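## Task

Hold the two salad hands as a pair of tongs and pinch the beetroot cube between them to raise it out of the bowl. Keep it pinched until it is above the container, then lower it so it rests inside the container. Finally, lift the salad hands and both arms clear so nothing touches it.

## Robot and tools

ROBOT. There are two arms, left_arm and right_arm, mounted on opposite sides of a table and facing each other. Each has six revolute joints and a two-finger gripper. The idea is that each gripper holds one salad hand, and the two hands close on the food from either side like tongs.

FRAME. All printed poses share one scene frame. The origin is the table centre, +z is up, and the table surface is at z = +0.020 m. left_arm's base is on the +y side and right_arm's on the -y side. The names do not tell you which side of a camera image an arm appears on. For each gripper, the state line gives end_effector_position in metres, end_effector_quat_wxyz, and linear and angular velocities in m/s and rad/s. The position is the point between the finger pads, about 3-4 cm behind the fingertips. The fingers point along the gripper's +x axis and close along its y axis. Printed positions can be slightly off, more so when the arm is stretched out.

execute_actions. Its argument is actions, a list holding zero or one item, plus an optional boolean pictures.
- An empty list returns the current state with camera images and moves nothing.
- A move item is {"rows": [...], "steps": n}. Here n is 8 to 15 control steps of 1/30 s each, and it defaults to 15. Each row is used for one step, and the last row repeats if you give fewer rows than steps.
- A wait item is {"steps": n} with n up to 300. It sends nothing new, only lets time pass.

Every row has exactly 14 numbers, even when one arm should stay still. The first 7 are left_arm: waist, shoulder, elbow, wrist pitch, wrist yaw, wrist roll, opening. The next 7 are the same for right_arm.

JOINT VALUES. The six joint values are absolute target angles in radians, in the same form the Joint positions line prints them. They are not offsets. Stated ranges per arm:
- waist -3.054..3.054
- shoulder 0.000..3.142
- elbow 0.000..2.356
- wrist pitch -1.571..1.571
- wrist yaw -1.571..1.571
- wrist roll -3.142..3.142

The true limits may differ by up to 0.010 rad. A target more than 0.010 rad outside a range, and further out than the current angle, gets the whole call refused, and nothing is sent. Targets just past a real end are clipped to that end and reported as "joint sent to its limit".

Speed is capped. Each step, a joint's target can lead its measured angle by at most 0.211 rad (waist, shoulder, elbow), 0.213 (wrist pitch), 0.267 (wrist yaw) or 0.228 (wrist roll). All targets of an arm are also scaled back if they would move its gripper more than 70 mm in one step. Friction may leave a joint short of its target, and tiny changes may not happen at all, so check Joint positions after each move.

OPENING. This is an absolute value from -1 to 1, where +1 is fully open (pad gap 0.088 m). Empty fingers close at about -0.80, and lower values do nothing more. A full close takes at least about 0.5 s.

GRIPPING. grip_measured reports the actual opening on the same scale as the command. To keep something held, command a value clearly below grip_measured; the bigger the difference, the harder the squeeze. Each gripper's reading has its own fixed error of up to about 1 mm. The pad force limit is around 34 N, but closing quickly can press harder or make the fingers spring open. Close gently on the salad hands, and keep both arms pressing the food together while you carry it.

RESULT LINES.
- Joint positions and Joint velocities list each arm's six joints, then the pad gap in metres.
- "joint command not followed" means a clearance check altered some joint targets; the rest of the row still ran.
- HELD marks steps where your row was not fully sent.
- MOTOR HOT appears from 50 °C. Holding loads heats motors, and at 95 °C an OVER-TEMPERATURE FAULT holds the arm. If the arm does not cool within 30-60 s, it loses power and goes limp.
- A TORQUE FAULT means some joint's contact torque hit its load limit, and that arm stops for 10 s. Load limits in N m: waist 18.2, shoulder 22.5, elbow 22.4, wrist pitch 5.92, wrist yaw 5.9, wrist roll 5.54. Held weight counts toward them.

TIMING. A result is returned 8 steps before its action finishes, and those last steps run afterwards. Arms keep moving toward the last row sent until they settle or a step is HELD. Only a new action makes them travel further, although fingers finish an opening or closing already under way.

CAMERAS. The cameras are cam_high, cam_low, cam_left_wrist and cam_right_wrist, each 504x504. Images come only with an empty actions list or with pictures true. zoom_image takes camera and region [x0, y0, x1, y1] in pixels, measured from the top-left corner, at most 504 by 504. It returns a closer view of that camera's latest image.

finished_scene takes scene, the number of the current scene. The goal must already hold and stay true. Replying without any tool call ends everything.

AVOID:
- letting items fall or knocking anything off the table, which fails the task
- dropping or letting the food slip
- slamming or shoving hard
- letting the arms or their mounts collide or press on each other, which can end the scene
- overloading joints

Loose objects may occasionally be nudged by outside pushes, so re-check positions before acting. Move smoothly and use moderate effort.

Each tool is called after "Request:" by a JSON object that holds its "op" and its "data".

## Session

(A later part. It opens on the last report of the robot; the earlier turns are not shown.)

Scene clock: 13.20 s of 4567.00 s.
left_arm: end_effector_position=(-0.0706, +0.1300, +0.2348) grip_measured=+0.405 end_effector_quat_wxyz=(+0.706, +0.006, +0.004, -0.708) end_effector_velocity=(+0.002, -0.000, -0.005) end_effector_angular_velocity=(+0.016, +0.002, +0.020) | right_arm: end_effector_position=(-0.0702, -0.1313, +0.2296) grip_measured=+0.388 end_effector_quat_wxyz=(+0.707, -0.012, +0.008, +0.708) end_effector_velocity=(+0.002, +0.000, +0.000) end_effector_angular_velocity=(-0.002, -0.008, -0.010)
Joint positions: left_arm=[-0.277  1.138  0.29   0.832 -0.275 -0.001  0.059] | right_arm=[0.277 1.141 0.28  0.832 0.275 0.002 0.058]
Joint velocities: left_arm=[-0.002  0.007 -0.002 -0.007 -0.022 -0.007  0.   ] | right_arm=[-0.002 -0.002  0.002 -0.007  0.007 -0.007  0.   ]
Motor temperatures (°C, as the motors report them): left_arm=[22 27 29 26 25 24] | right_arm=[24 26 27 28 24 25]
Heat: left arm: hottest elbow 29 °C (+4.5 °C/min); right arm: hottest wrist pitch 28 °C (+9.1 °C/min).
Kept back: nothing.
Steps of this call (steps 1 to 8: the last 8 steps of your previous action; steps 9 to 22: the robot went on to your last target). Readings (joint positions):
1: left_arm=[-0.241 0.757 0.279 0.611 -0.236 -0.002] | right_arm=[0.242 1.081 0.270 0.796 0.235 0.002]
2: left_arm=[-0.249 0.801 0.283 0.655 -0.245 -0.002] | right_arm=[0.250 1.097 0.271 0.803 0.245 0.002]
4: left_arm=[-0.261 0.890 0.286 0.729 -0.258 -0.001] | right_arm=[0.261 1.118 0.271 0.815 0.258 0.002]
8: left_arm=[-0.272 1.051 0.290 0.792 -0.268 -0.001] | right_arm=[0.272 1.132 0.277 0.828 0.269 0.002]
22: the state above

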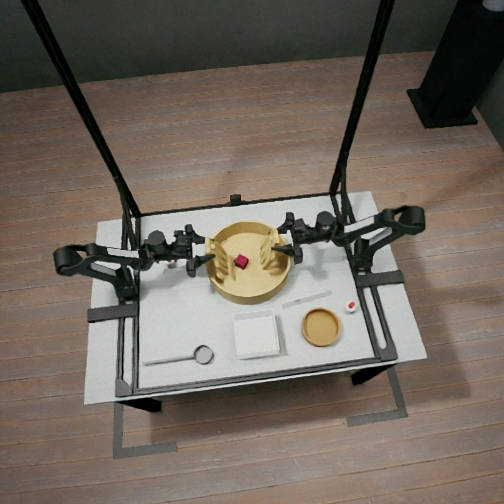

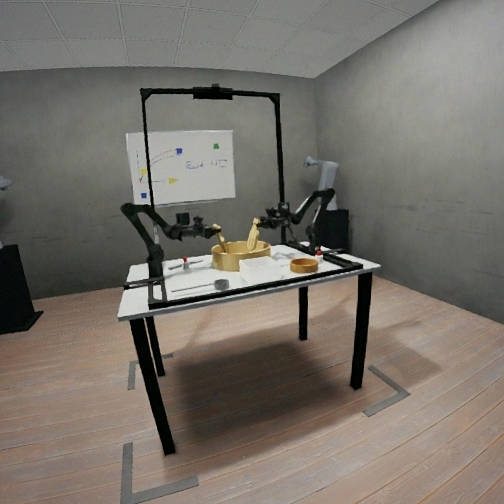

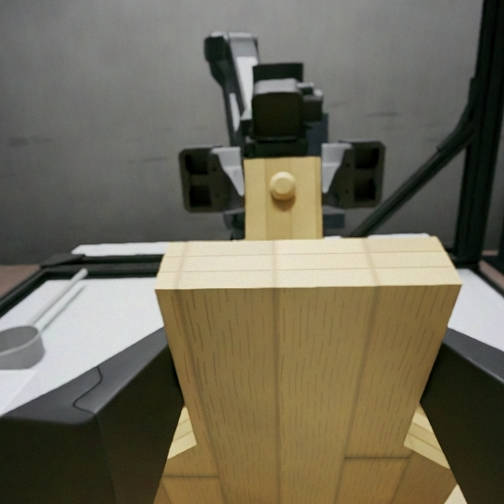

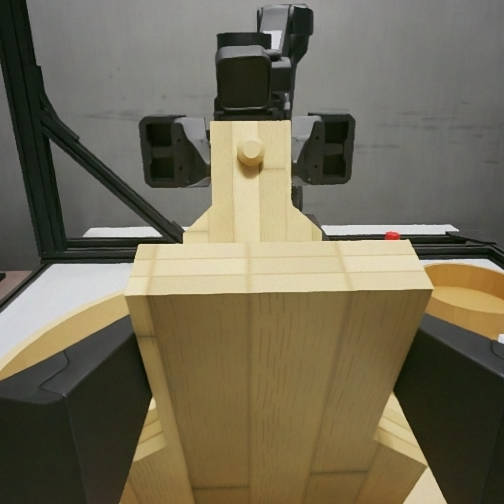

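Request:
{"op": "execute_actions", "data": {"actions": [{"rows":[[-0.28,1.23,0.265,0.965,-0.28,0,-1,0.28,1.23,0.265,0.965,0.28,0,-1],[-0.28,1.23,0.265,0.965,-0.28,0,-1,0.28,1.23,0.265,0.965,0.28,0,-1],[-0.28,1.23,0.265,0.965,-0.28,0,-1,0.28,1.23,0.265,0.965,0.28,0,-1],[-0.28,1.31,0.24,1.07,-0.28,0,-1,0.28,1.31,0.24,1.07,0.28,0,-1],[-0.28,1.31,0.24,1.07,-0.28,0,-1,0.28,1.31,0.24,1.07,0.28,0,-1],[-0.28,1.31,0.24,1.07,-0.28,0,-1,0.28,1.31,0.24,1.07,0.28,0,-1],[-0.28,1.395,0.22,1.175,-0.28,0,-1,0.28,1.395,0.22,1.175,0.28,0,-1],[-0.28,1.395,0.22,1.175,-0.28,0,-1,0.28,1.395,0.22,1.175,0.28,0,-1],[-0.28,1.395,0.22,1.175,-0.28,0,-1,0.28,1.395,0.22,1.175,0.28,0,-1],[-0.28,1.48,0.203,1.277,-0.28,0,-1,0.28,1.48,0.203,1.277,0.28,0,-1],[-0.28,1.48,0.203,1.277,-0.28,0,-1,0.28,1.48,0.203,1.277,0.28,0,-1],[-0.28,1.48,0.203,1.277,-0.28,0,-1,0.28,1.48,0.203,1.277,0.28,0,-1],[-0.28,1.565,0.19,1.375,-0.28,0,-1,0.28,1.565,0.19,1.375,0.28,0,-1]]}]}}

Request:
{"op": "execute_actions", "data": {"actions": [{"steps":14}]}}

Request:
{"op": "execute_actions", "data": {"actions": [{"rows":[[-0.28,1.585,0.212,1.372,-0.28,0,-1,0.28,1.585,0.212,1.372,0.28,0,-1],[-0.28,1.585,0.212,1.372,-0.28,0,-1,0.28,1.585,0.212,1.372,0.28,0,-1],[-0.28,1.585,0.212,1.372,-0.28,0,-1,0.28,1.585,0.212,1.372,0.28,0,-1],[-0.28,1.607,0.236,1.37,-0.28,0,-1,0.28,1.607,0.236,1.37,0.28,0,-1],[-0.28,1.607,0.236,1.37,-0.28,0,-1,0.28,1.607,0.236,1.37,0.28,0,-1],[-0.28,1.607,0.236,1.37,-0.28,0,-1,0.28,1.607,0.236,1.37,0.28,0,-1],[-0.28,1.628,0.26,1.368,-0.28,0,-1,0.28,1.628,0.26,1.368,0.28,0,-1]]}]}}

Request:
{"op": "execute_actions", "data": {"actions": [{"steps":15}], "pictures": true}}

Request:
{"op": "zoom_image", "data": {"camera": "cam_high", "region": [200, 220, 290, 295]}}

Scene clock: 14.40 s of 4567.00 s.
left_arm: end_effector_position=(-0.0724, +0.1236, +0.2203) grip_measured=+0.405 end_effector_quat_wxyz=(+0.707, -0.002, -0.001, -0.708) end_effector_velocity=(-0.004, -0.011, -0.114) end_effector_angular_velocity=(-0.176, +0.057, -0.000) | right_arm: end_effector_position=(-0.0722, -0.1237, +0.2195) grip_measured=+0.388 end_effector_quat_wxyz=(+0.707, +0.001, +0.000, +0.707) end_effector_velocity=(-0.003, +0.016, -0.091) end_effector_angular_velocity=(+0.256, +0.080, +0.000)
Joint positions: left_arm=[-0.277  1.269  0.261  1.012 -0.276 -0.001  0.059] | right_arm=[0.277 1.271 0.26  1.013 0.277 0.002 0.058]
Joint velocities: left_arm=[-0.007  0.901 -0.33   1.414 -0.007 -0.007  0.   ] | right_arm=[-0.007  0.906 -0.3    1.473 -0.007  0.007 -0.   ]
Motor temperatures (°C, as the motors report them): left_arm=[22 27 29 27 25 24] | right_arm=[24 26 28 28 24 25]
Heat: left arm: hottest elbow 29 °C (+4.2 °C/min); right arm: hottest elbow 28 °C (+8.3 °C/min).
Steps of this call (steps 1 to 29: the robot went on to your last target; steps 30 to 36: the first 7 steps of this action). Readings (joint positions):
30: left_arm=[-0.277 1.148 0.289 0.848 -0.275 -0.001] | right_arm=[0.277 1.148 0.279 0.846 0.276 0.002]
31: left_arm=[-0.277 1.165 0.286 0.881 -0.276 -0.001] | right_arm=[0.277 1.166 0.278 0.879 0.277 0.002]
33: left_arm=[-0.277 1.199 0.282 0.924 -0.276 -0.001] | right_arm=[0.277 1.200 0.275 0.923 0.277 0.002]
36: the state above

Scene clock: 14.87 s of 4567.00 s.
left_arm: end_effector_position=(-0.0731, +0.1211, +0.1795) grip_measured=+0.405 end_effector_quat_wxyz=(+0.707, +0.001, +0.001, -0.708) end_effector_velocity=(-0.000, -0.001, -0.006) end_effector_angular_velocity=(-0.016, -0.003, +0.005) | right_arm: end_effector_position=(-0.0729, -0.1212, +0.1789) grip_measured=+0.388 end_effector_quat_wxyz=(+0.707, -0.002, +0.002, +0.707) end_effector_velocity=(-0.001, +0.002, +0.002) end_effector_angular_velocity=(+0.054, +0.008, +0.005)
Joint positions: left_arm=[-0.277  1.549  0.195  1.35  -0.276 -0.001  0.059] | right_arm=[0.277 1.549 0.195 1.349 0.277 0.002 0.058]
Joint velocities: left_arm=[-0.002  0.085 -0.007  0.11  -0.007  0.007 -0.   ] | right_arm=[-0.002  0.09  -0.007  0.154 -0.007 -0.007 -0.   ]
Motor temperatures (°C, as the motors report them): left_arm=[22 27 29 27 25 24] | right_arm=[24 26 28 28 24 25]
Heat: left arm: hottest elbow 29 °C (+4.0 °C/min); right arm: hottest elbow 28 °C (+8.1 °C/min).
Kept back: nothing.
Steps of this call (steps 1 to 8: the last 8 steps of your previous action; steps 9 to 14: the robot went on to your last target). Readings (joint positions):
1: left_arm=[-0.277 1.298 0.251 1.054 -0.276 -0.001] | right_arm=[0.277 1.299 0.251 1.056 0.277 0.002]
2: left_arm=[-0.277 1.322 0.245 1.079 -0.276 -0.001] | right_arm=[0.277 1.323 0.245 1.079 0.277 0.002]
4: left_arm=[-0.277 1.380 0.229 1.154 -0.276 -0.001] | right_arm=[0.277 1.381 0.229 1.155 0.277 0.002]
8: left_arm=[-0.277 1.487 0.209 1.278 -0.276 -0.001] | right_arm=[0.277 1.488 0.208 1.278 0.277 0.002]
14: the state above

Scene clock: 15.10 s of 4567.00 s.
left_arm: end_effector_position=(-0.0748, +0.1149, +0.1756) grip_measured=+0.405 end_effector_quat_wxyz=(+0.707, +0.004, +0.003, -0.707) end_effector_velocity=(-0.018, -0.056, -0.007) end_effector_angular_velocity=(+0.031, +0.013, -0.010) | right_arm: end_effector_position=(-0.0744, -0.1155, +0.1773) grip_measured=+0.388 end_effector_quat_wxyz=(+0.707, -0.001, +0.002, +0.707) end_effector_velocity=(-0.014, +0.056, +0.010) end_effector_angular_velocity=(+0.054, +0.008, -0.010)
Joint positions: left_arm=[-0.277  1.591  0.217  1.363 -0.276 -0.001  0.059] | right_arm=[0.277 1.588 0.215 1.369 0.278 0.002 0.058]
Joint velocities: left_arm=[-0.002  0.217  0.222 -0.037  0.007 -0.022 -0.   ] | right_arm=[-0.002  0.227  0.217  0.066  0.007 -0.007  0.   ]
Motor temperatures (°C, as the motors report them): left_arm=[22 27 29 27 25 24] | right_arm=[24 26 28 28 24 25]
Heat: left arm: hottest elbow 29 °C (+4.0 °C/min); right arm: hottest elbow 28 °C (+7.9 °C/min).
Steps of this call (steps 1 to 7: the first 7 steps of this action). Readings (joint positions):
1: left_arm=[-0.277 1.552 0.195 1.355 -0.276 -0.001] | right_arm=[0.277 1.554 0.195 1.355 0.277 0.002]
2: left_arm=[-0.277 1.558 0.196 1.359 -0.276 -0.001] | right_arm=[0.277 1.559 0.195 1.359 0.277 0.002]
4: left_arm=[-0.277 1.570 0.200 1.360 -0.276 -0.001] | right_arm=[0.277 1.568 0.197 1.366 0.277 0.002]
7: the state above

Scene clock: 15.60 s of 4567.00 s.
left_arm: end_effector_position=(-0.0772, +0.1064, +0.1760) grip_measured=+0.405 end_effector_quat_wxyz=(+0.707, +0.003, +0.003, -0.707) end_effector_velocity=(-0.000, -0.002, -0.003) end_effector_angular_velocity=(+0.016, +0.017, +0.005) | right_arm: end_effector_position=(-0.0768, -0.1070, +0.1775) grip_measured=+0.388 end_effector_quat_wxyz=(+0.707, -0.001, +0.001, +0.707) end_effector_velocity=(+0.001, +0.001, -0.002) end_effector_angular_velocity=(-0.007, -0.024, +0.000)
Joint positions: left_arm=[-0.277  1.623  0.251  1.363 -0.276 -0.001  0.059] | right_arm=[0.277 1.619 0.248 1.368 0.278 0.002 0.058]
Joint velocities: left_arm=[-0.002  0.002  0.007 -0.022 -0.007 -0.022 -0.   ] | right_arm=[-0.007  0.002  0.002 -0.007 -0.007 -0.022 -0.   ]
Motor temperatures (°C, as the motors report them): left_arm=[22 27 29 27 25 24] | right_arm=[24 26 28 28 24 25]
Heat: left arm: hottest elbow 29 °C (+3.8 °C/min); right arm: hottest elbow 28 °C (+7.7 °C/min).
Kept back: nothing.
Steps of this call (steps 1 to 8: the last 8 steps of your previous action; steps 9 to 15: the robot went on to your last target). Readings (joint positions):
1: left_arm=[-0.277 1.598 0.225 1.363 -0.276 -0.001] | right_arm=[0.277 1.595 0.222 1.369 0.278 0.002]
2: left_arm=[-0.277 1.605 0.232 1.363 -0.276 -0.001] | right_arm=[0.277 1.602 0.230 1.368 0.278 0.002]
4: left_arm=[-0.277 1.614 0.241 1.363 -0.276 -0.001] | right_arm=[0.277 1.610 0.239 1.368 0.278 0.002]
8: left_arm=[-0.277 1.620 0.248 1.363 -0.276 -0.001] | right_arm=[0.277 1.616 0.245 1.368 0.278 0.002]
15: the state above

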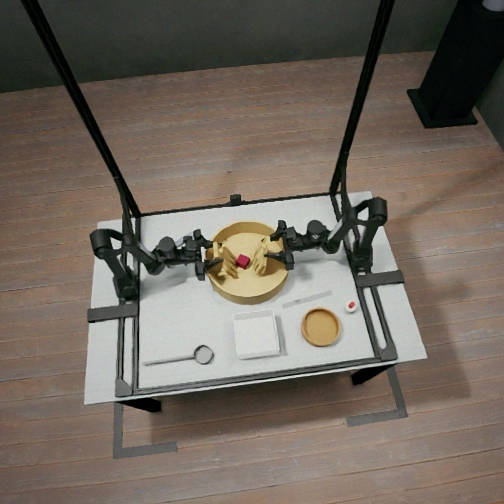

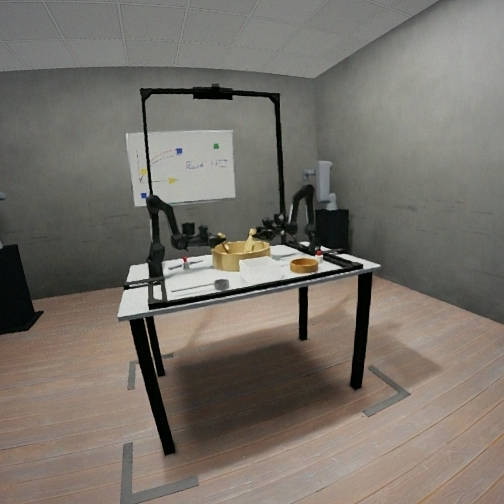

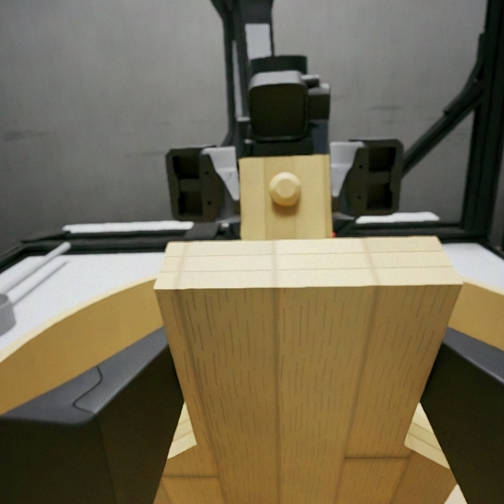

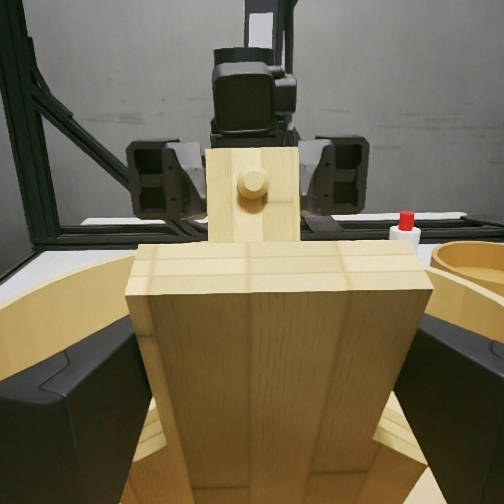

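Region (200, 220, 290, 295) of cam_high's 504x504 image, scaled by 5.600, with more detail than that image has.

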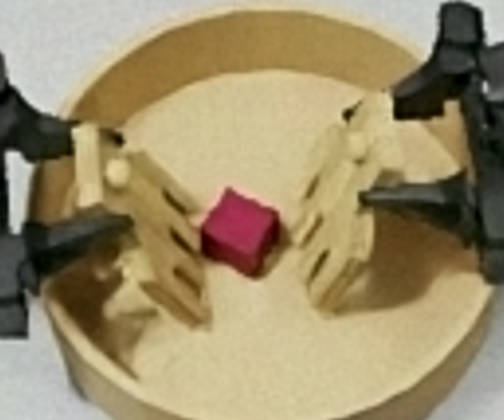

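Request:
{"op": "execute_actions", "data": {"actions": [{"rows":[[-0.28,1.645,0.28,1.366,-0.28,0,-1,0.28,1.645,0.28,1.366,0.28,0,-1],[-0.28,1.645,0.28,1.366,-0.28,0,-1,0.28,1.645,0.28,1.366,0.28,0,-1],[-0.28,1.645,0.28,1.366,-0.28,0,-1,0.28,1.645,0.28,1.366,0.28,0,-1],[-0.28,1.645,0.28,1.366,-0.28,0,-1,0.28,1.645,0.28,1.366,0.28,0,-1],[-0.28,1.66,0.3,1.364,-0.28,0,-1,0.28,1.66,0.3,1.364,0.28,0,-1],[-0.28,1.66,0.3,1.364,-0.28,0,-1,0.28,1.66,0.3,1.364,0.28,0,-1],[-0.28,1.66,0.3,1.364,-0.28,0,-1,0.28,1.66,0.3,1.364,0.28,0,-1],[-0.28,1.66,0.3,1.364,-0.28,0,-1,0.28,1.66,0.3,1.364,0.28,0,-1],[-0.28,1.675,0.32,1.362,-0.28,0,-1,0.28,1.675,0.32,1.362,0.28,0,-1]]}]}}

Request:
{"op": "execute_actions", "data": {"actions": [{"steps":15}], "pictures": true}}

Request:
{"op": "zoom_image", "data": {"camera": "cam_high", "region": [200, 220, 290, 295]}}

Scene clock: 16.23 s of 4567.00 s.
left_arm: end_effector_position=(-0.0793, +0.1001, +0.1765) grip_measured=+0.405 end_effector_quat_wxyz=(+0.707, +0.002, +0.002, -0.708) end_effector_velocity=(-0.014, -0.018, -0.013) end_effector_angular_velocity=(+0.040, +0.011, -0.019) | right_arm: end_effector_position=(-0.0785, -0.1009, +0.1777) grip_measured=+0.388 end_effector_quat_wxyz=(+0.708, -0.000, +0.001, +0.707) end_effector_velocity=(-0.008, +0.022, -0.001) end_effector_angular_velocity=(-0.012, -0.025, +0.010)
Joint positions: left_arm=[-0.278  1.644  0.276  1.362 -0.276 -0.001  0.059] | right_arm=[0.277 1.64  0.273 1.366 0.278 0.001 0.058]
Joint velocities: left_arm=[-0.027  0.095  0.076 -0.022 -0.007 -0.022 -0.   ] | right_arm=[ 0.002  0.066  0.09  -0.037 -0.007 -0.022 -0.001]
Motor temperatures (°C, as the motors report them): left_arm=[22 27 29 27 25 24] | right_arm=[24 26 28 28 24 25]
Heat: left arm: hottest elbow 29 °C (+3.7 °C/min); right arm: hottest elbow 28 °C (+7.4 °C/min).
Steps of this call (steps 1 to 12: the robot went on to your last target; steps 13 to 19: the first 7 steps of this action). Readings (joint positions):
13: left_arm=[-0.277 1.625 0.253 1.363 -0.276 -0.001] | right_arm=[0.277 1.621 0.250 1.368 0.278 0.002]
14: left_arm=[-0.277 1.628 0.256 1.363 -0.276 -0.001] | right_arm=[0.277 1.624 0.253 1.368 0.278 0.002]
16: left_arm=[-0.277 1.634 0.264 1.363 -0.276 -0.001] | right_arm=[0.277 1.630 0.261 1.367 0.278 0.002]
19: the state above

Scene clock: 16.73 s of 4567.00 s.
left_arm: end_effector_position=(-0.0825, +0.0936, +0.1767) grip_measured=+0.405 end_effector_quat_wxyz=(+0.705, +0.002, +0.002, -0.709) end_effector_velocity=(+0.000, -0.000, +0.000) end_effector_angular_velocity=(+0.002, -0.008, +0.005) | right_arm: end_effector_position=(-0.0802, -0.0941, +0.1784) grip_measured=+0.388 end_effector_quat_wxyz=(+0.708, +0.000, -0.000, +0.706) end_effector_velocity=(-0.003, +0.002, -0.000) end_effector_angular_velocity=(-0.002, -0.008, +0.020)
Joint positions: left_arm=[-0.282  1.668  0.303  1.359 -0.276 -0.002  0.059] | right_arm=[ 0.278  1.662  0.301  1.362  0.281 -0.     0.058]
Joint velocities: left_arm=[-0.002 -0.002  0.002 -0.007 -0.007  0.007 -0.   ] | right_arm=[-0.002  0.002  0.007 -0.007 -0.022 -0.007 -0.   ]
Motor temperatures (°C, as the motors report them): left_arm=[22 27 29 27 25 24] | right_arm=[24 26 28 29 24 25]
Heat: left arm: hottest elbow 29 °C (+3.6 °C/min); right arm: hottest wrist pitch 29 °C (+10.8 °C/min).
Kept back: nothing.
Steps of this call (steps 1 to 8: the last 8 steps of your previous action; steps 9 to 15: the robot went on to your last target). Readings (joint positions):
1: left_arm=[-0.278 1.648 0.279 1.362 -0.276 -0.001] | right_arm=[0.277 1.643 0.276 1.365 0.279 0.001]
2: left_arm=[-0.280 1.651 0.282 1.361 -0.276 -0.001] | right_arm=[0.277 1.646 0.280 1.364 0.279 0.001]
4: left_arm=[-0.281 1.658 0.292 1.361 -0.276 -0.002] | right_arm=[0.278 1.653 0.289 1.364 0.281 0.001]
8: left_arm=[-0.282 1.667 0.302 1.359 -0.276 -0.002] | right_arm=[0.278 1.661 0.299 1.362 0.281 -0.000]
15: the state above

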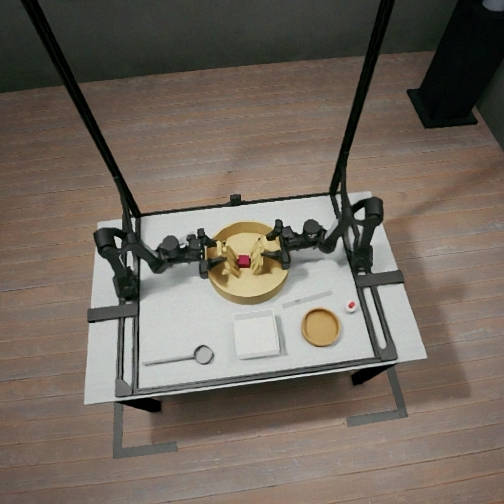

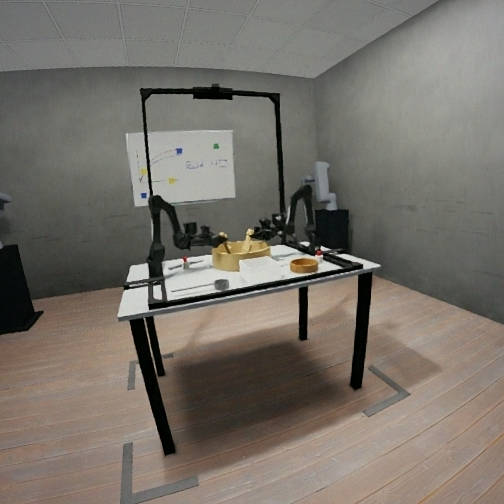

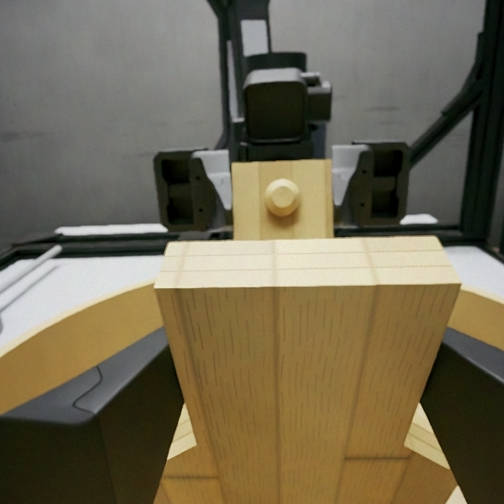

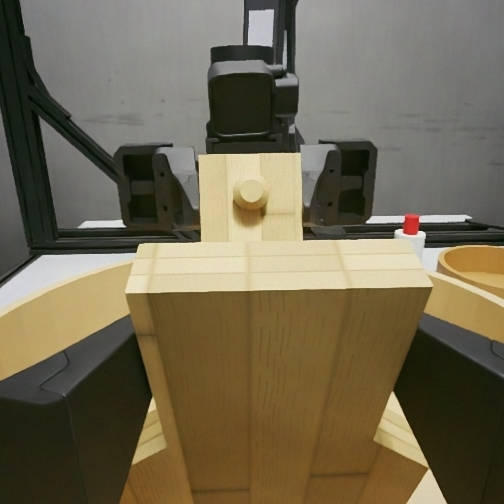

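Region (200, 220, 290, 295) of cam_high's 504x504 image, scaled by 5.600, with more detail than that image has.

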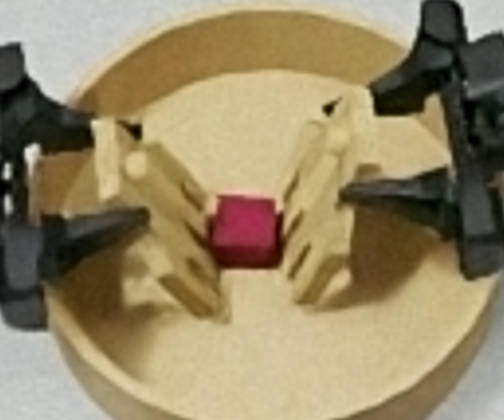

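Request:
{"op": "execute_actions", "data": {"actions": [{"rows":[[-0.24,1.678,0.328,1.365,-0.24,0,-1,0.24,1.678,0.328,1.365,0.24,0,-1]],"steps":12}]}}

Request:
{"op": "execute_actions", "data": {"actions": [{"rows":[[-0.232,1.662,0.331,1.354,-0.232,0,-1,0.232,1.662,0.333,1.355,0.232,0,-1],[-0.224,1.645,0.334,1.336,-0.224,0,-1,0.224,1.645,0.337,1.338,0.224,0,-1],[-0.216,1.628,0.337,1.316,-0.216,0,-1,0.216,1.628,0.341,1.319,0.216,0,-1],[-0.208,1.611,0.34,1.296,-0.208,0,-1,0.208,1.611,0.345,1.299,0.208,0,-1],[-0.2,1.594,0.343,1.276,-0.2,0,-1,0.2,1.594,0.349,1.28,0.2,0,-1],[-0.192,1.577,0.346,1.256,-0.192,0,-1,0.192,1.577,0.352,1.26,0.192,0,-1],[-0.184,1.561,0.349,1.237,-0.184,0,-1,0.184,1.561,0.355,1.241,0.184,0,-1],[-0.176,1.545,0.353,1.217,-0.176,0,-1,0.176,1.545,0.359,1.221,0.176,0,-1],[-0.168,1.528,0.358,1.195,-0.168,0,-1,0.168,1.528,0.364,1.199,0.168,0,-1],[-0.16,1.511,0.363,1.173,-0.16,0,-1,0.16,1.511,0.369,1.177,0.16,0,-1],[-0.152,1.494,0.368,1.151,-0.152,0,-1,0.152,1.494,0.374,1.155,0.152,0,-1],[-0.144,1.478,0.374,1.129,-0.144,0,-1,0.144,1.478,0.38,1.133,0.144,0,-1],[-0.136,1.462,0.38,1.107,-0.136,0,-1,0.136,1.462,0.386,1.111,0.136,0,-1],[-0.128,1.447,0.386,1.086,-0.128,0,-1,0.128,1.447,0.392,1.09,0.128,0,-1],[-0.12,1.432,0.393,1.064,-0.12,0,-1,0.12,1.432,0.399,1.068,0.12,0,-1]]}]}}

Request:
{"op": "execute_actions", "data": {"actions": [{"rows":[[-0.112,1.418,0.4,1.043,-0.112,0,-1,0.112,1.418,0.406,1.047,0.112,0,-1],[-0.104,1.405,0.407,1.023,-0.104,0,-1,0.104,1.405,0.413,1.027,0.104,0,-1],[-0.096,1.392,0.414,1.003,-0.096,0,-1,0.096,1.392,0.42,1.007,0.096,0,-1],[-0.088,1.378,0.423,0.98,-0.088,0,-1,0.088,1.378,0.429,0.984,0.088,0,-1],[-0.08,1.364,0.433,0.956,-0.08,0,-1,0.08,1.364,0.439,0.96,0.08,0,-1],[-0.072,1.351,0.442,0.934,-0.072,0,-1,0.072,1.351,0.448,0.938,0.072,0,-1],[-0.064,1.338,0.452,0.911,-0.064,0,-1,0.064,1.338,0.458,0.915,0.064,0,-1],[-0.056,1.326,0.462,0.889,-0.056,0,-1,0.056,1.326,0.468,0.893,0.056,0,-1],[-0.048,1.314,0.472,0.867,-0.048,0,-1,0.048,1.314,0.478,0.871,0.048,0,-1],[-0.04,1.303,0.482,0.846,-0.04,0,-1,0.04,1.303,0.488,0.85,0.04,0,-1],[-0.032,1.293,0.493,0.825,-0.032,0,-1,0.032,1.293,0.499,0.829,0.032,0,-1],[-0.024,1.283,0.504,0.804,-0.024,0,-1,0.024,1.283,0.51,0.808,0.024,0,-1],[-0.016,1.274,0.515,0.784,-0.016,0,-1,0.016,1.274,0.521,0.788,0.016,0,-1],[-0.008,1.265,0.526,0.764,-0.008,0,-1,0.008,1.265,0.532,0.768,0.008,0,-1],[0,1.256,0.538,0.743,0,0,-1,0,1.256,0.544,0.747,0,0,-1]]}]}}

Request:
{"op": "execute_actions", "data": {"actions": [{"rows":[[0,1.248,0.549,0.724,0,0,-1,0,1.248,0.555,0.728,0,0,-1],[0,1.24,0.561,0.704,0,0,-1,0,1.24,0.567,0.708,0,0,-1],[0,1.233,0.573,0.685,0,0,-1,0,1.233,0.579,0.689,0,0,-1],[0,1.226,0.585,0.666,0,0,-1,0,1.226,0.591,0.67,0,0,-1],[0,1.222,0.595,0.652,0,0,-1,0,1.222,0.601,0.656,0,0,-1],[0,1.217,0.605,0.637,0,0,-1,0,1.217,0.611,0.641,0,0,-1],[0,1.213,0.615,0.623,0,0,-1,0,1.213,0.621,0.627,0,0,-1],[0,1.208,0.625,0.608,0,0,-1,0,1.208,0.631,0.612,0,0,-1],[0,1.204,0.635,0.594,0,0,-1,0,1.204,0.641,0.598,0,0,-1],[0,1.2,0.645,0.58,0,0,-1,0,1.2,0.651,0.584,0,0,-1],[0,1.195,0.655,0.565,0,0,-1,0,1.195,0.661,0.569,0,0,-1],[0,1.191,0.665,0.551,0,0,-1,0,1.191,0.671,0.555,0,0,-1],[0,1.187,0.675,0.537,0,0,-1,0,1.187,0.681,0.541,0,0,-1],[0,1.183,0.685,0.523,0,0,-1,0,1.183,0.691,0.527,0,0,-1]]}]}}

Request:
{"op": "execute_actions", "data": {"actions": [{"steps":15}], "pictures": true}}

Request:
{"op": "zoom_image", "data": {"camera": "cam_low", "region": [180, 180, 300, 290]}}

Scene clock: 18.43 s of 4567.00 s.
left_arm: end_effector_position=(-0.0807, +0.0914, +0.1772) grip_measured=+0.406 end_effector_quat_wxyz=(+0.702, +0.000, +0.002, -0.712) end_effector_velocity=(+0.024, -0.012, +0.003) end_effector_angular_velocity=(-0.007, +0.024, +0.005) | right_arm: end_effector_position=(-0.0790, -0.0920, +0.1790) grip_measured=+0.389 end_effector_quat_wxyz=(+0.704, +0.001, -0.000, +0.710) end_effector_velocity=(+0.010, +0.011, +0.001) end_effector_angular_velocity=(+0.002, +0.008, +0.059)
Joint positions: left_arm=[-0.265  1.671  0.309  1.359 -0.252 -0.003  0.059] | right_arm=[0.263 1.665 0.306 1.362 0.255 0.001 0.058]
Joint velocities: left_arm=[ 0.115  0.007  0.022 -0.007  0.11  -0.022 -0.   ] | right_arm=[-0.095  0.012  0.022 -0.007 -0.154  0.007 -0.   ]
Motor temperatures (°C, as the motors report them): left_arm=[22 27 30 27 25 24] | right_arm=[24 26 28 29 24 25]
Heat: left arm: hottest elbow 30 °C (+6.5 °C/min); right arm: hottest wrist pitch 29 °C (+9.8 °C/min).
Steps of this call (steps 1 to 15: the robot went on to your last target; steps 16 to 47: nothing new was sent; steps 48 to 51: the first 4 steps of this action). Readings (joint positions):
48: left_arm=[-0.280 1.670 0.306 1.359 -0.273 -0.001] | right_arm=[0.276 1.664 0.304 1.362 0.278 -0.001]
49: left_arm=[-0.275 1.670 0.307 1.359 -0.264 -0.002] | right_arm=[0.271 1.664 0.304 1.362 0.269 -0.000]
51: the state above

Scene clock: 18.93 s of 4567.00 s.
left_arm: end_effector_position=(-0.0688, +0.0872, +0.1821) grip_measured=+0.405 end_effector_quat_wxyz=(+0.706, +0.006, +0.005, -0.708) end_effector_velocity=(+0.077, -0.013, +0.067) end_effector_angular_velocity=(-0.007, -0.003, +0.107) | right_arm: end_effector_position=(-0.0688, -0.0870, +0.1825) grip_measured=+0.388 end_effector_quat_wxyz=(+0.706, -0.005, +0.005, +0.708) end_effector_velocity=(+0.075, +0.010, +0.029) end_effector_angular_velocity=(-0.122, -0.061, -0.092)
Joint positions: left_arm=[-0.216  1.628  0.323  1.289 -0.213 -0.002  0.059] | right_arm=[0.216 1.628 0.324 1.29  0.213 0.002 0.058]
Joint velocities: left_arm=[ 0.276 -0.408  0.076 -0.476  0.168  0.007 -0.   ] | right_arm=[-0.276 -0.354  0.056 -0.535 -0.183 -0.037  0.   ]
Motor temperatures (°C, as the motors report them): left_arm=[22 27 30 28 25 24] | right_arm=[24 26 28 29 24 25]
Heat: left arm: hottest elbow 30 °C (+6.3 °C/min); right arm: hottest wrist pitch 29 °C (+9.5 °C/min).
Steps of this call (steps 1 to 8: the last 8 steps of your previous action; steps 9 to 15: the first 7 steps of this action). Readings (joint positions):
9: left_arm=[-0.251 1.672 0.312 1.358 -0.238 -0.004] | right_arm=[0.251 1.667 0.309 1.362 0.239 0.002]
10: left_arm=[-0.249 1.671 0.312 1.357 -0.235 -0.004] | right_arm=[0.248 1.667 0.310 1.360 0.235 0.002]
12: left_arm=[-0.241 1.660 0.316 1.335 -0.225 -0.004] | right_arm=[0.240 1.657 0.315 1.340 0.225 0.002]
15: the state above

Scene clock: 19.43 s of 4567.00 s.
left_arm: end_effector_position=(-0.0441, +0.0825, +0.2250) grip_measured=+0.405 end_effector_quat_wxyz=(+0.704, +0.006, +0.007, -0.710) end_effector_velocity=(+0.054, -0.012, +0.095) end_effector_angular_velocity=(+0.022, +0.009, +0.010) | right_arm: end_effector_position=(-0.0402, -0.0832, +0.2183) grip_measured=+0.389 end_effector_quat_wxyz=(+0.709, -0.014, +0.012, +0.705) end_effector_velocity=(+0.051, +0.013, +0.097) end_effector_angular_velocity=(-0.008, +0.002, +0.015)
Joint positions: left_arm=[-0.101  1.4    0.4    0.982 -0.092 -0.002  0.059] | right_arm=[ 0.095  1.408  0.392  0.979  0.101 -0.     0.058]
Joint velocities: left_arm=[ 0.237 -0.403  0.242 -0.667  0.227 -0.007  0.   ] | right_arm=[-0.242 -0.408  0.237 -0.652 -0.256 -0.007  0.   ]
Motor temperatures (°C, as the motors report them): left_arm=[22 27 30 28 25 24] | right_arm=[24 27 28 29 24 25]
Heat: left arm: hottest elbow 30 °C (+6.2 °C/min); right arm: hottest wrist pitch 29 °C (+9.3 °C/min).
Steps of this call (steps 1 to 8: the last 8 steps of your previous action; steps 9 to 15: the first 7 steps of this action). Readings (joint positions):
9: left_arm=[-0.148 1.485 0.361 1.114 -0.141 -0.002] | right_arm=[0.143 1.493 0.354 1.109 0.149 0.000]
10: left_arm=[-0.141 1.470 0.367 1.092 -0.133 -0.002] | right_arm=[0.135 1.478 0.359 1.088 0.141 0.000]
12: left_arm=[-0.125 1.441 0.378 1.049 -0.117 -0.002] | right_arm=[0.119 1.450 0.370 1.046 0.125 -0.000]
15: the state above

Scene clock: 19.93 s of 4567.00 s.
left_arm: end_effector_position=(-0.0232, +0.0765, +0.2779) grip_measured=+0.405 end_effector_quat_wxyz=(+0.705, +0.007, +0.008, -0.709) end_effector_velocity=(+0.005, -0.009, +0.104) end_effector_angular_velocity=(-0.012, +0.008, +0.000) | right_arm: end_effector_position=(-0.0196, -0.0766, +0.2756) grip_measured=+0.389 end_effector_quat_wxyz=(+0.710, -0.009, +0.009, +0.704) end_effector_velocity=(+0.002, +0.009, +0.109) end_effector_angular_velocity=(+0.032, -0.006, +0.025)
Joint positions: left_arm=[-0.01   1.247  0.554  0.673 -0.005 -0.002  0.059] | right_arm=[ 0.004  1.25   0.55   0.675  0.012 -0.     0.058]
Joint velocities: left_arm=[ 0.022 -0.193  0.325 -0.505  0.022 -0.007 -0.   ] | right_arm=[-0.027 -0.198  0.325 -0.491 -0.051 -0.007 -0.   ]
Motor temperatures (°C, as the motors report them): left_arm=[22 27 30 28 25 24] | right_arm=[24 27 28 29 24 25]
Heat: left arm: hottest elbow 30 °C (+6.0 °C/min); right arm: hottest wrist pitch 29 °C (+9.0 °C/min).
Steps of this call (steps 1 to 8: the last 8 steps of your previous action; steps 9 to 15: the first 7 steps of this action). Readings (joint positions):
9: left_arm=[-0.029 1.295 0.488 0.787 -0.022 -0.002] | right_arm=[0.022 1.300 0.482 0.788 0.030 -0.000]
10: left_arm=[-0.023 1.286 0.498 0.766 -0.017 -0.002] | right_arm=[0.016 1.290 0.493 0.768 0.025 -0.000]
12: left_arm=[-0.015 1.269 0.521 0.726 -0.011 -0.002] | right_arm=[0.009 1.272 0.516 0.728 0.018 -0.000]
15: the state above

Scene clock: 20.43 s of 4567.00 s.
left_arm: end_effector_position=(-0.0225, +0.0748, +0.3126) grip_measured=+0.405 end_effector_quat_wxyz=(+0.705, +0.004, +0.005, -0.709) end_effector_velocity=(+0.006, -0.002, +0.007) end_effector_angular_velocity=(+0.012, +0.022, +0.030) | right_arm: end_effector_position=(-0.0192, -0.0747, +0.3109) grip_measured=+0.388 end_effector_quat_wxyz=(+0.709, -0.006, +0.005, +0.705) end_effector_velocity=(-0.002, +0.002, +0.004) end_effector_angular_velocity=(-0.017, +0.007, +0.010)
Joint positions: left_arm=[-0.006  1.195  0.662  0.52   0.    -0.002  0.059] | right_arm=[ 0.001  1.197  0.658  0.523  0.007 -0.     0.058]
Joint velocities: left_arm=[ 0.007 -0.002  0.037 -0.051 -0.022 -0.022 -0.   ] | right_arm=[ 0.002 -0.002  0.032 -0.051 -0.007  0.007 -0.   ]
Motor temperatures (°C, as the motors report them): left_arm=[22 27 30 28 25 24] | right_arm=[24 27 28 29 24 25]
Heat: left arm: hottest elbow 30 °C (+5.9 °C/min); right arm: hottest wrist pitch 29 °C (+8.8 °C/min).
Kept back: nothing.
Steps of this call (steps 1 to 8: the last 8 steps of your previous action; steps 9 to 15: the robot went on to your last target). Readings (joint positions):
1: left_arm=[-0.010 1.241 0.565 0.656 -0.003 -0.002] | right_arm=[0.003 1.244 0.561 0.659 0.011 -0.000]
2: left_arm=[-0.009 1.235 0.575 0.640 -0.003 -0.002] | right_arm=[0.003 1.238 0.571 0.643 0.010 -0.000]
4: left_arm=[-0.008 1.225 0.596 0.609 -0.001 -0.002] | right_arm=[0.002 1.227 0.592 0.612 0.009 -0.000]
8: left_arm=[-0.007 1.208 0.635 0.551 -0.000 -0.002] | right_arm=[0.001 1.209 0.632 0.555 0.008 -0.000]
15: the state above

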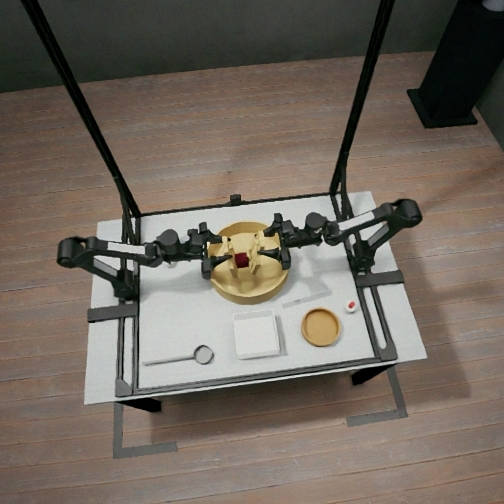

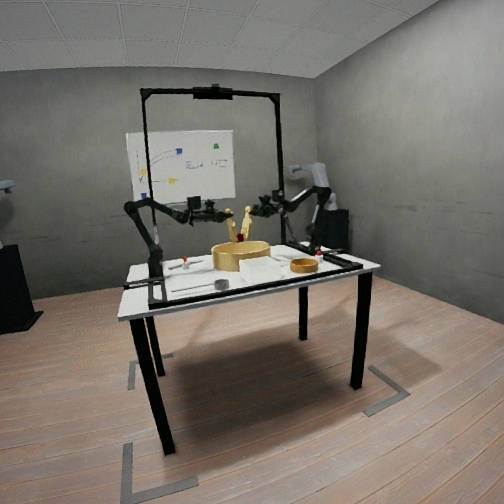

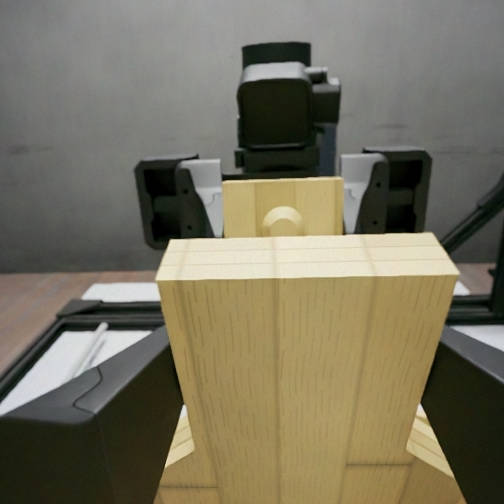

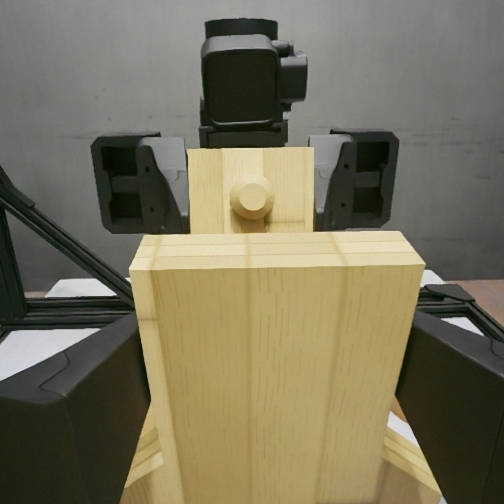

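Region (180, 180, 300, 290) of cam_low's 504x504 image, scaled by 4.200, with more detail than that image has; it fills the top 462 rows of this view, and the rest is white.

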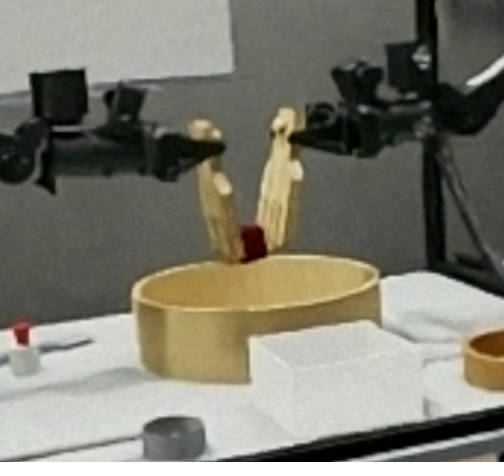

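Request:
{"op": "execute_actions", "data": {"actions": [{"rows":[[0.03,1.195,0.686,0.523,0.03,0,-1,-0.03,1.195,0.694,0.529,-0.03,0,-1],[0.06,1.201,0.687,0.524,0.06,0,-1,-0.06,1.201,0.697,0.53,-0.06,0,-1],[0.09,1.204,0.689,0.525,0.09,0,-1,-0.09,1.204,0.699,0.531,-0.09,0,-1],[0.12,1.208,0.691,0.527,0.12,0,-1,-0.12,1.208,0.701,0.533,-0.12,0,-1],[0.15,1.214,0.695,0.529,0.15,0,-1,-0.15,1.214,0.705,0.535,-0.15,0,-1],[0.18,1.22,0.699,0.531,0.18,0,-1,-0.18,1.22,0.709,0.537,-0.18,0,-1],[0.21,1.228,0.704,0.534,0.21,0,-1,-0.21,1.228,0.714,0.54,-0.21,0,-1],[0.24,1.237,0.709,0.538,0.24,0,-1,-0.24,1.237,0.719,0.544,-0.24,0,-1],[0.27,1.248,0.716,0.542,0.27,0,-1,-0.27,1.248,0.726,0.548,-0.27,0,-1],[0.3,1.259,0.723,0.546,0.3,0,-1,-0.3,1.259,0.733,0.552,-0.3,0,-1],[0.33,1.271,0.731,0.55,0.33,0,-1,-0.33,1.271,0.741,0.556,-0.33,0,-1],[0.36,1.284,0.74,0.554,0.36,0,-1,-0.36,1.284,0.75,0.56,-0.36,0,-1],[0.39,1.299,0.75,0.559,0.39,0,-1,-0.39,1.299,0.76,0.565,-0.39,0,-1],[0.42,1.315,0.761,0.564,0.42,0,-1,-0.42,1.315,0.771,0.57,-0.42,0,-1],[0.45,1.331,0.773,0.568,0.45,0,-1,-0.45,1.331,0.783,0.574,-0.45,0,-1]]}]}}

Request:
{"op": "execute_actions", "data": {"actions": [{"rows":[[0.48,1.349,0.786,0.573,0.48,0,-1,-0.48,1.349,0.796,0.579,-0.48,0,-1],[0.51,1.368,0.8,0.578,0.51,0,-1,-0.51,1.368,0.81,0.584,-0.51,0,-1],[0.54,1.389,0.816,0.583,0.54,0,-1,-0.54,1.389,0.826,0.589,-0.54,0,-1],[0.57,1.412,0.835,0.587,0.57,0,-1,-0.57,1.412,0.845,0.593,-0.57,0,-1],[0.6,1.436,0.855,0.591,0.6,0,-1,-0.6,1.436,0.865,0.597,-0.6,0,-1],[0.63,1.462,0.877,0.595,0.63,0,-1,-0.63,1.462,0.887,0.601,-0.63,0,-1],[0.66,1.491,0.901,0.6,0.66,0,-1,-0.66,1.491,0.911,0.606,-0.66,0,-1],[0.69,1.521,0.929,0.602,0.69,0,-1,-0.69,1.521,0.939,0.608,-0.69,0,-1],[0.705,1.538,0.945,0.603,0.705,0,-1,-0.705,1.538,0.955,0.609,-0.705,0,-1],[0.72,1.556,0.961,0.604,0.72,0,-1,-0.72,1.556,0.971,0.61,-0.72,0,-1],[0.735,1.575,0.979,0.605,0.735,0,-1,-0.735,1.575,0.989,0.611,-0.735,0,-1],[0.75,1.594,0.998,0.606,0.75,0,-1,-0.75,1.594,1.008,0.612,-0.75,0,-1]]}]}}

Request:
{"op": "execute_actions", "data": {"actions": [{"rows":[[0.75,1.603,0.986,0.627,0.75,0,-1,-0.75,1.603,0.994,0.632,-0.75,0,-1],[0.75,1.613,0.975,0.648,0.75,0,-1,-0.75,1.613,0.983,0.653,-0.75,0,-1],[0.75,1.623,0.964,0.669,0.75,0,-1,-0.75,1.623,0.972,0.674,-0.75,0,-1],[0.75,1.633,0.953,0.69,0.75,0,-1,-0.75,1.633,0.961,0.695,-0.75,0,-1],[0.75,1.644,0.942,0.712,0.75,0,-1,-0.75,1.644,0.95,0.717,-0.75,0,-1],[0.75,1.655,0.932,0.733,0.75,0,-1,-0.75,1.655,0.94,0.738,-0.75,0,-1],[0.75,1.666,0.922,0.754,0.75,0,-1,-0.75,1.666,0.93,0.759,-0.75,0,-1],[0.75,1.677,0.912,0.775,0.75,0,-1,-0.75,1.677,0.92,0.78,-0.75,0,-1],[0.75,1.689,0.902,0.797,0.75,0,-1,-0.75,1.689,0.91,0.802,-0.75,0,-1],[0.75,1.701,0.893,0.818,0.75,0,-1,-0.75,1.701,0.901,0.823,-0.75,0,-1],[0.75,1.714,0.884,0.84,0.75,0,-1,-0.75,1.714,0.892,0.845,-0.75,0,-1],[0.75,1.727,0.876,0.861,0.75,0,-1,-0.75,1.727,0.884,0.866,-0.75,0,-1]]}]}}

Request:
{"op": "execute_actions", "data": {"actions": [{"steps":15}], "pictures": true}}

Request:
{"op": "zoom_image", "data": {"camera": "cam_high", "region": [200, 285, 310, 375]}}

Scene clock: 22.27 s of 4567.00 s.
left_arm: end_effector_position=(+0.0037, +0.0738, +0.3151) grip_measured=+0.405 end_effector_quat_wxyz=(+0.704, +0.003, +0.005, -0.711) end_effector_velocity=(+0.204, -0.009, -0.021) end_effector_angular_velocity=(+0.079, +0.010, +0.063) | right_arm: end_effector_position=(+0.0061, -0.0737, +0.3123) grip_measured=+0.388 end_effector_quat_wxyz=(+0.707, -0.005, +0.007, +0.707) end_effector_velocity=(+0.204, +0.010, -0.019) end_effector_angular_velocity=(-0.074, +0.014, -0.054)
Joint positions: left_arm=[ 0.108  1.202  0.676  0.515  0.118 -0.002  0.059] | right_arm=[-0.112  1.206  0.671  0.517 -0.113 -0.     0.058]
Joint velocities: left_arm=[ 0.818  0.144  0.071 -0.007  0.755  0.007 -0.   ] | right_arm=[-0.823  0.149  0.081 -0.007 -0.769 -0.007 -0.   ]
Motor temperatures (°C, as the motors report them): left_arm=[22 27 31 29 25 24] | right_arm=[24 27 29 30 24 25]
Heat: left arm: hottest elbow 31 °C (+8.1 °C/min); right arm: hottest wrist pitch 30 °C (+10.8 °C/min).
Steps of this call (steps 1 to 15: the robot went on to your last target; steps 16 to 48: nothing new was sent; steps 49 to 55: the first 7 steps of this action). Readings (joint positions):
49: left_arm=[-0.003 1.194 0.669 0.515 0.004 -0.002] | right_arm=[-0.001 1.197 0.664 0.517 0.001 -0.000]
50: left_arm=[0.004 1.194 0.669 0.515 0.015 -0.002] | right_arm=[-0.008 1.197 0.664 0.517 -0.011 -0.000]
52: left_arm=[0.034 1.194 0.670 0.515 0.050 -0.002] | right_arm=[-0.039 1.197 0.666 0.517 -0.045 -0.000]
55: the state above

Scene clock: 22.77 s of 4567.00 s.
left_arm: end_effector_position=(+0.1261, +0.0680, +0.3126) grip_measured=+0.405 end_effector_quat_wxyz=(+0.707, +0.002, +0.011, -0.707) end_effector_velocity=(+0.305, -0.011, +0.002) end_effector_angular_velocity=(-0.008, +0.025, -0.005) | right_arm: end_effector_position=(+0.1281, -0.0684, +0.3134) grip_measured=+0.389 end_effector_quat_wxyz=(+0.709, -0.002, +0.007, +0.705) end_effector_velocity=(+0.300, +0.009, +0.007) end_effector_angular_velocity=(+0.018, +0.013, +0.014)
Joint positions: left_arm=[ 0.549  1.401  0.813  0.568  0.55  -0.002  0.059] | right_arm=[-0.552  1.402  0.812  0.575 -0.546 -0.     0.058]
Joint velocities: left_arm=[ 0.911  0.691  0.564  0.125  0.916 -0.007 -0.   ] | right_arm=[-0.901  0.676  0.564  0.125 -0.916  0.007 -0.   ]
Motor temperatures (°C, as the motors report them): left_arm=[22 27 31 29 25 24] | right_arm=[24 27 29 30 24 25]
Heat: left arm: hottest elbow 31 °C (+7.9 °C/min); right arm: hottest wrist pitch 30 °C (+10.5 °C/min).
Steps of this call (steps 1 to 8: the last 8 steps of your previous action; steps 9 to 15: the first 7 steps of this action). Readings (joint positions):
9: left_arm=[0.369 1.292 0.729 0.541 0.372 -0.002] | right_arm=[-0.372 1.294 0.727 0.547 -0.367 -0.000]
10: left_arm=[0.399 1.307 0.740 0.546 0.401 -0.002] | right_arm=[-0.402 1.309 0.738 0.552 -0.396 -0.000]
12: left_arm=[0.458 1.340 0.764 0.555 0.460 -0.002] | right_arm=[-0.462 1.341 0.763 0.561 -0.456 -0.000]
15: the state above

Scene clock: 23.27 s of 4567.00 s.
left_arm: end_effector_position=(+0.2071, +0.0662, +0.3033) grip_measured=+0.405 end_effector_quat_wxyz=(+0.711, -0.001, -0.004, -0.703) end_effector_velocity=(+0.030, -0.010, -0.108) end_effector_angular_velocity=(-0.027, -0.032, +0.029) | right_arm: end_effector_position=(+0.2089, -0.0660, +0.3061) grip_measured=+0.389 end_effector_quat_wxyz=(+0.712, +0.000, -0.010, +0.702) end_effector_velocity=(+0.024, +0.019, -0.092) end_effector_angular_velocity=(+0.069, -0.073, +0.029)
Joint positions: left_arm=[ 0.752  1.619  0.951  0.677  0.742 -0.002  0.059] | right_arm=[-0.755  1.621  0.957  0.682 -0.74  -0.001  0.058]
Joint velocities: left_arm=[ 0.037  0.286 -0.198  0.52   0.007  0.007 -0.001] | right_arm=[-0.022  0.305 -0.149  0.549 -0.051 -0.007 -0.   ]
Motor temperatures (°C, as the motors report them): left_arm=[22 27 31 29 25 24] | right_arm=[24 27 29 30 24 25]
Heat: left arm: hottest elbow 31 °C (+7.7 °C/min); right arm: hottest wrist pitch 30 °C (+10.3 °C/min).
Steps of this call (steps 1 to 8: the last 8 steps of your previous action; steps 9 to 15: the first 7 steps of this action). Readings (joint positions):
9: left_arm=[0.736 1.570 0.958 0.594 0.718 -0.002] | right_arm=[-0.739 1.570 0.959 0.601 -0.715 -0.000]
10: left_arm=[0.742 1.577 0.961 0.601 0.726 -0.002] | right_arm=[-0.744 1.577 0.962 0.608 -0.722 -0.000]
12: left_arm=[0.748 1.591 0.961 0.625 0.737 -0.002] | right_arm=[-0.750 1.591 0.962 0.632 -0.733 -0.001]
15: the state above

Scene clock: 23.77 s of 4567.00 s.
left_arm: end_effector_position=(+0.2107, +0.0634, +0.2602) grip_measured=+0.405 end_effector_quat_wxyz=(+0.710, -0.001, +0.001, -0.704) end_effector_velocity=(+0.002, +0.004, -0.002) end_effector_angular_velocity=(-0.005, +0.002, +0.015) | right_arm: end_effector_position=(+0.2121, -0.0627, +0.2632) grip_measured=+0.388 end_effector_quat_wxyz=(+0.711, +0.000, -0.005, +0.703) end_effector_velocity=(+0.000, -0.003, +0.003) end_effector_angular_velocity=(+0.020, +0.003, +0.000)
Joint positions: left_arm=[ 0.755  1.72   0.876  0.843  0.747 -0.002  0.059] | right_arm=[-0.756  1.722  0.883  0.848 -0.746 -0.     0.058]
Joint velocities: left_arm=[ 0.007 -0.002 -0.017  0.022 -0.007 -0.007  0.   ] | right_arm=[-0.007 -0.002 -0.012  0.037 -0.007  0.022  0.   ]
Motor temperatures (°C, as the motors report them): left_arm=[22 27 31 29 25 24] | right_arm=[24 27 29 30 24 25]
Heat: left arm: hottest elbow 31 °C (+7.6 °C/min); right arm: hottest wrist pitch 30 °C (+10.1 °C/min).
Kept back: nothing.
Steps of this call (steps 1 to 8: the last 8 steps of your previous action; steps 9 to 15: the robot went on to your last target). Readings (joint positions):
1: left_arm=[0.753 1.629 0.944 0.695 0.743 -0.002] | right_arm=[-0.755 1.631 0.951 0.701 -0.741 -0.001]
2: left_arm=[0.754 1.639 0.936 0.714 0.744 -0.002] | right_arm=[-0.756 1.642 0.943 0.720 -0.742 -0.001]
4: left_arm=[0.755 1.663 0.917 0.753 0.746 -0.002] | right_arm=[-0.757 1.665 0.925 0.759 -0.744 -0.001]
8: left_arm=[0.755 1.708 0.888 0.816 0.746 -0.002] | right_arm=[-0.757 1.710 0.896 0.821 -0.744 -0.000]
15: the state above

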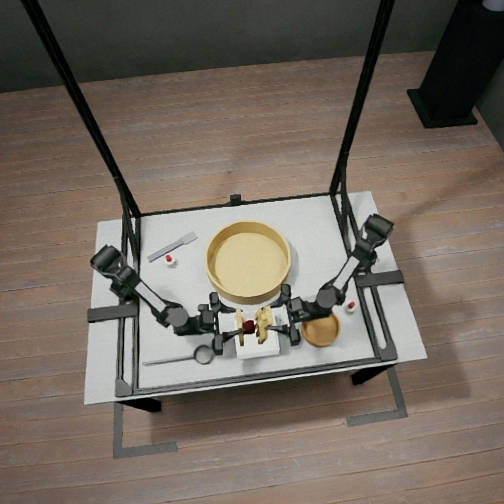

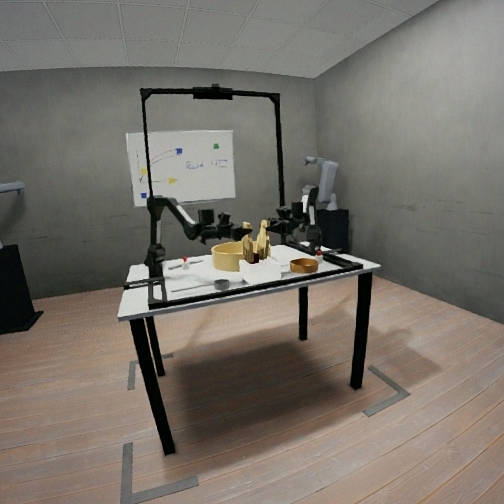

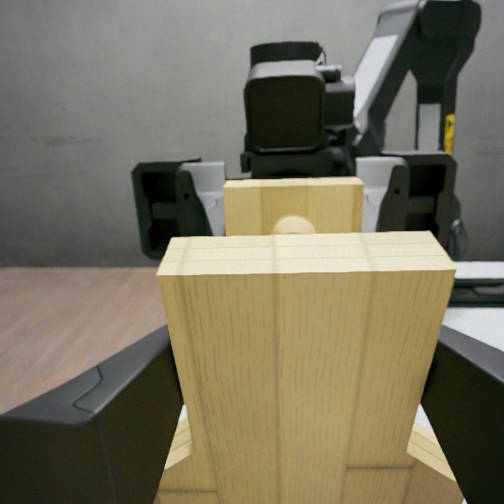

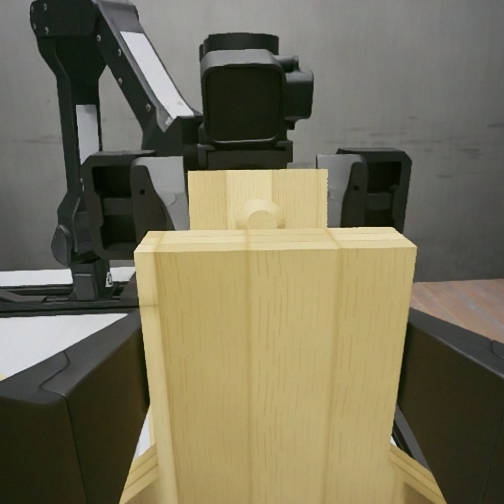

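Region (200, 285, 310, 375) of cam_high's 504x504 image, scaled by 4.582, with more detail than that image has; it fills the top 412 rows of this view, and the rest is white.

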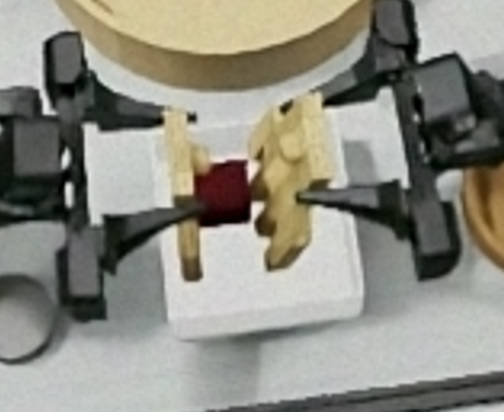

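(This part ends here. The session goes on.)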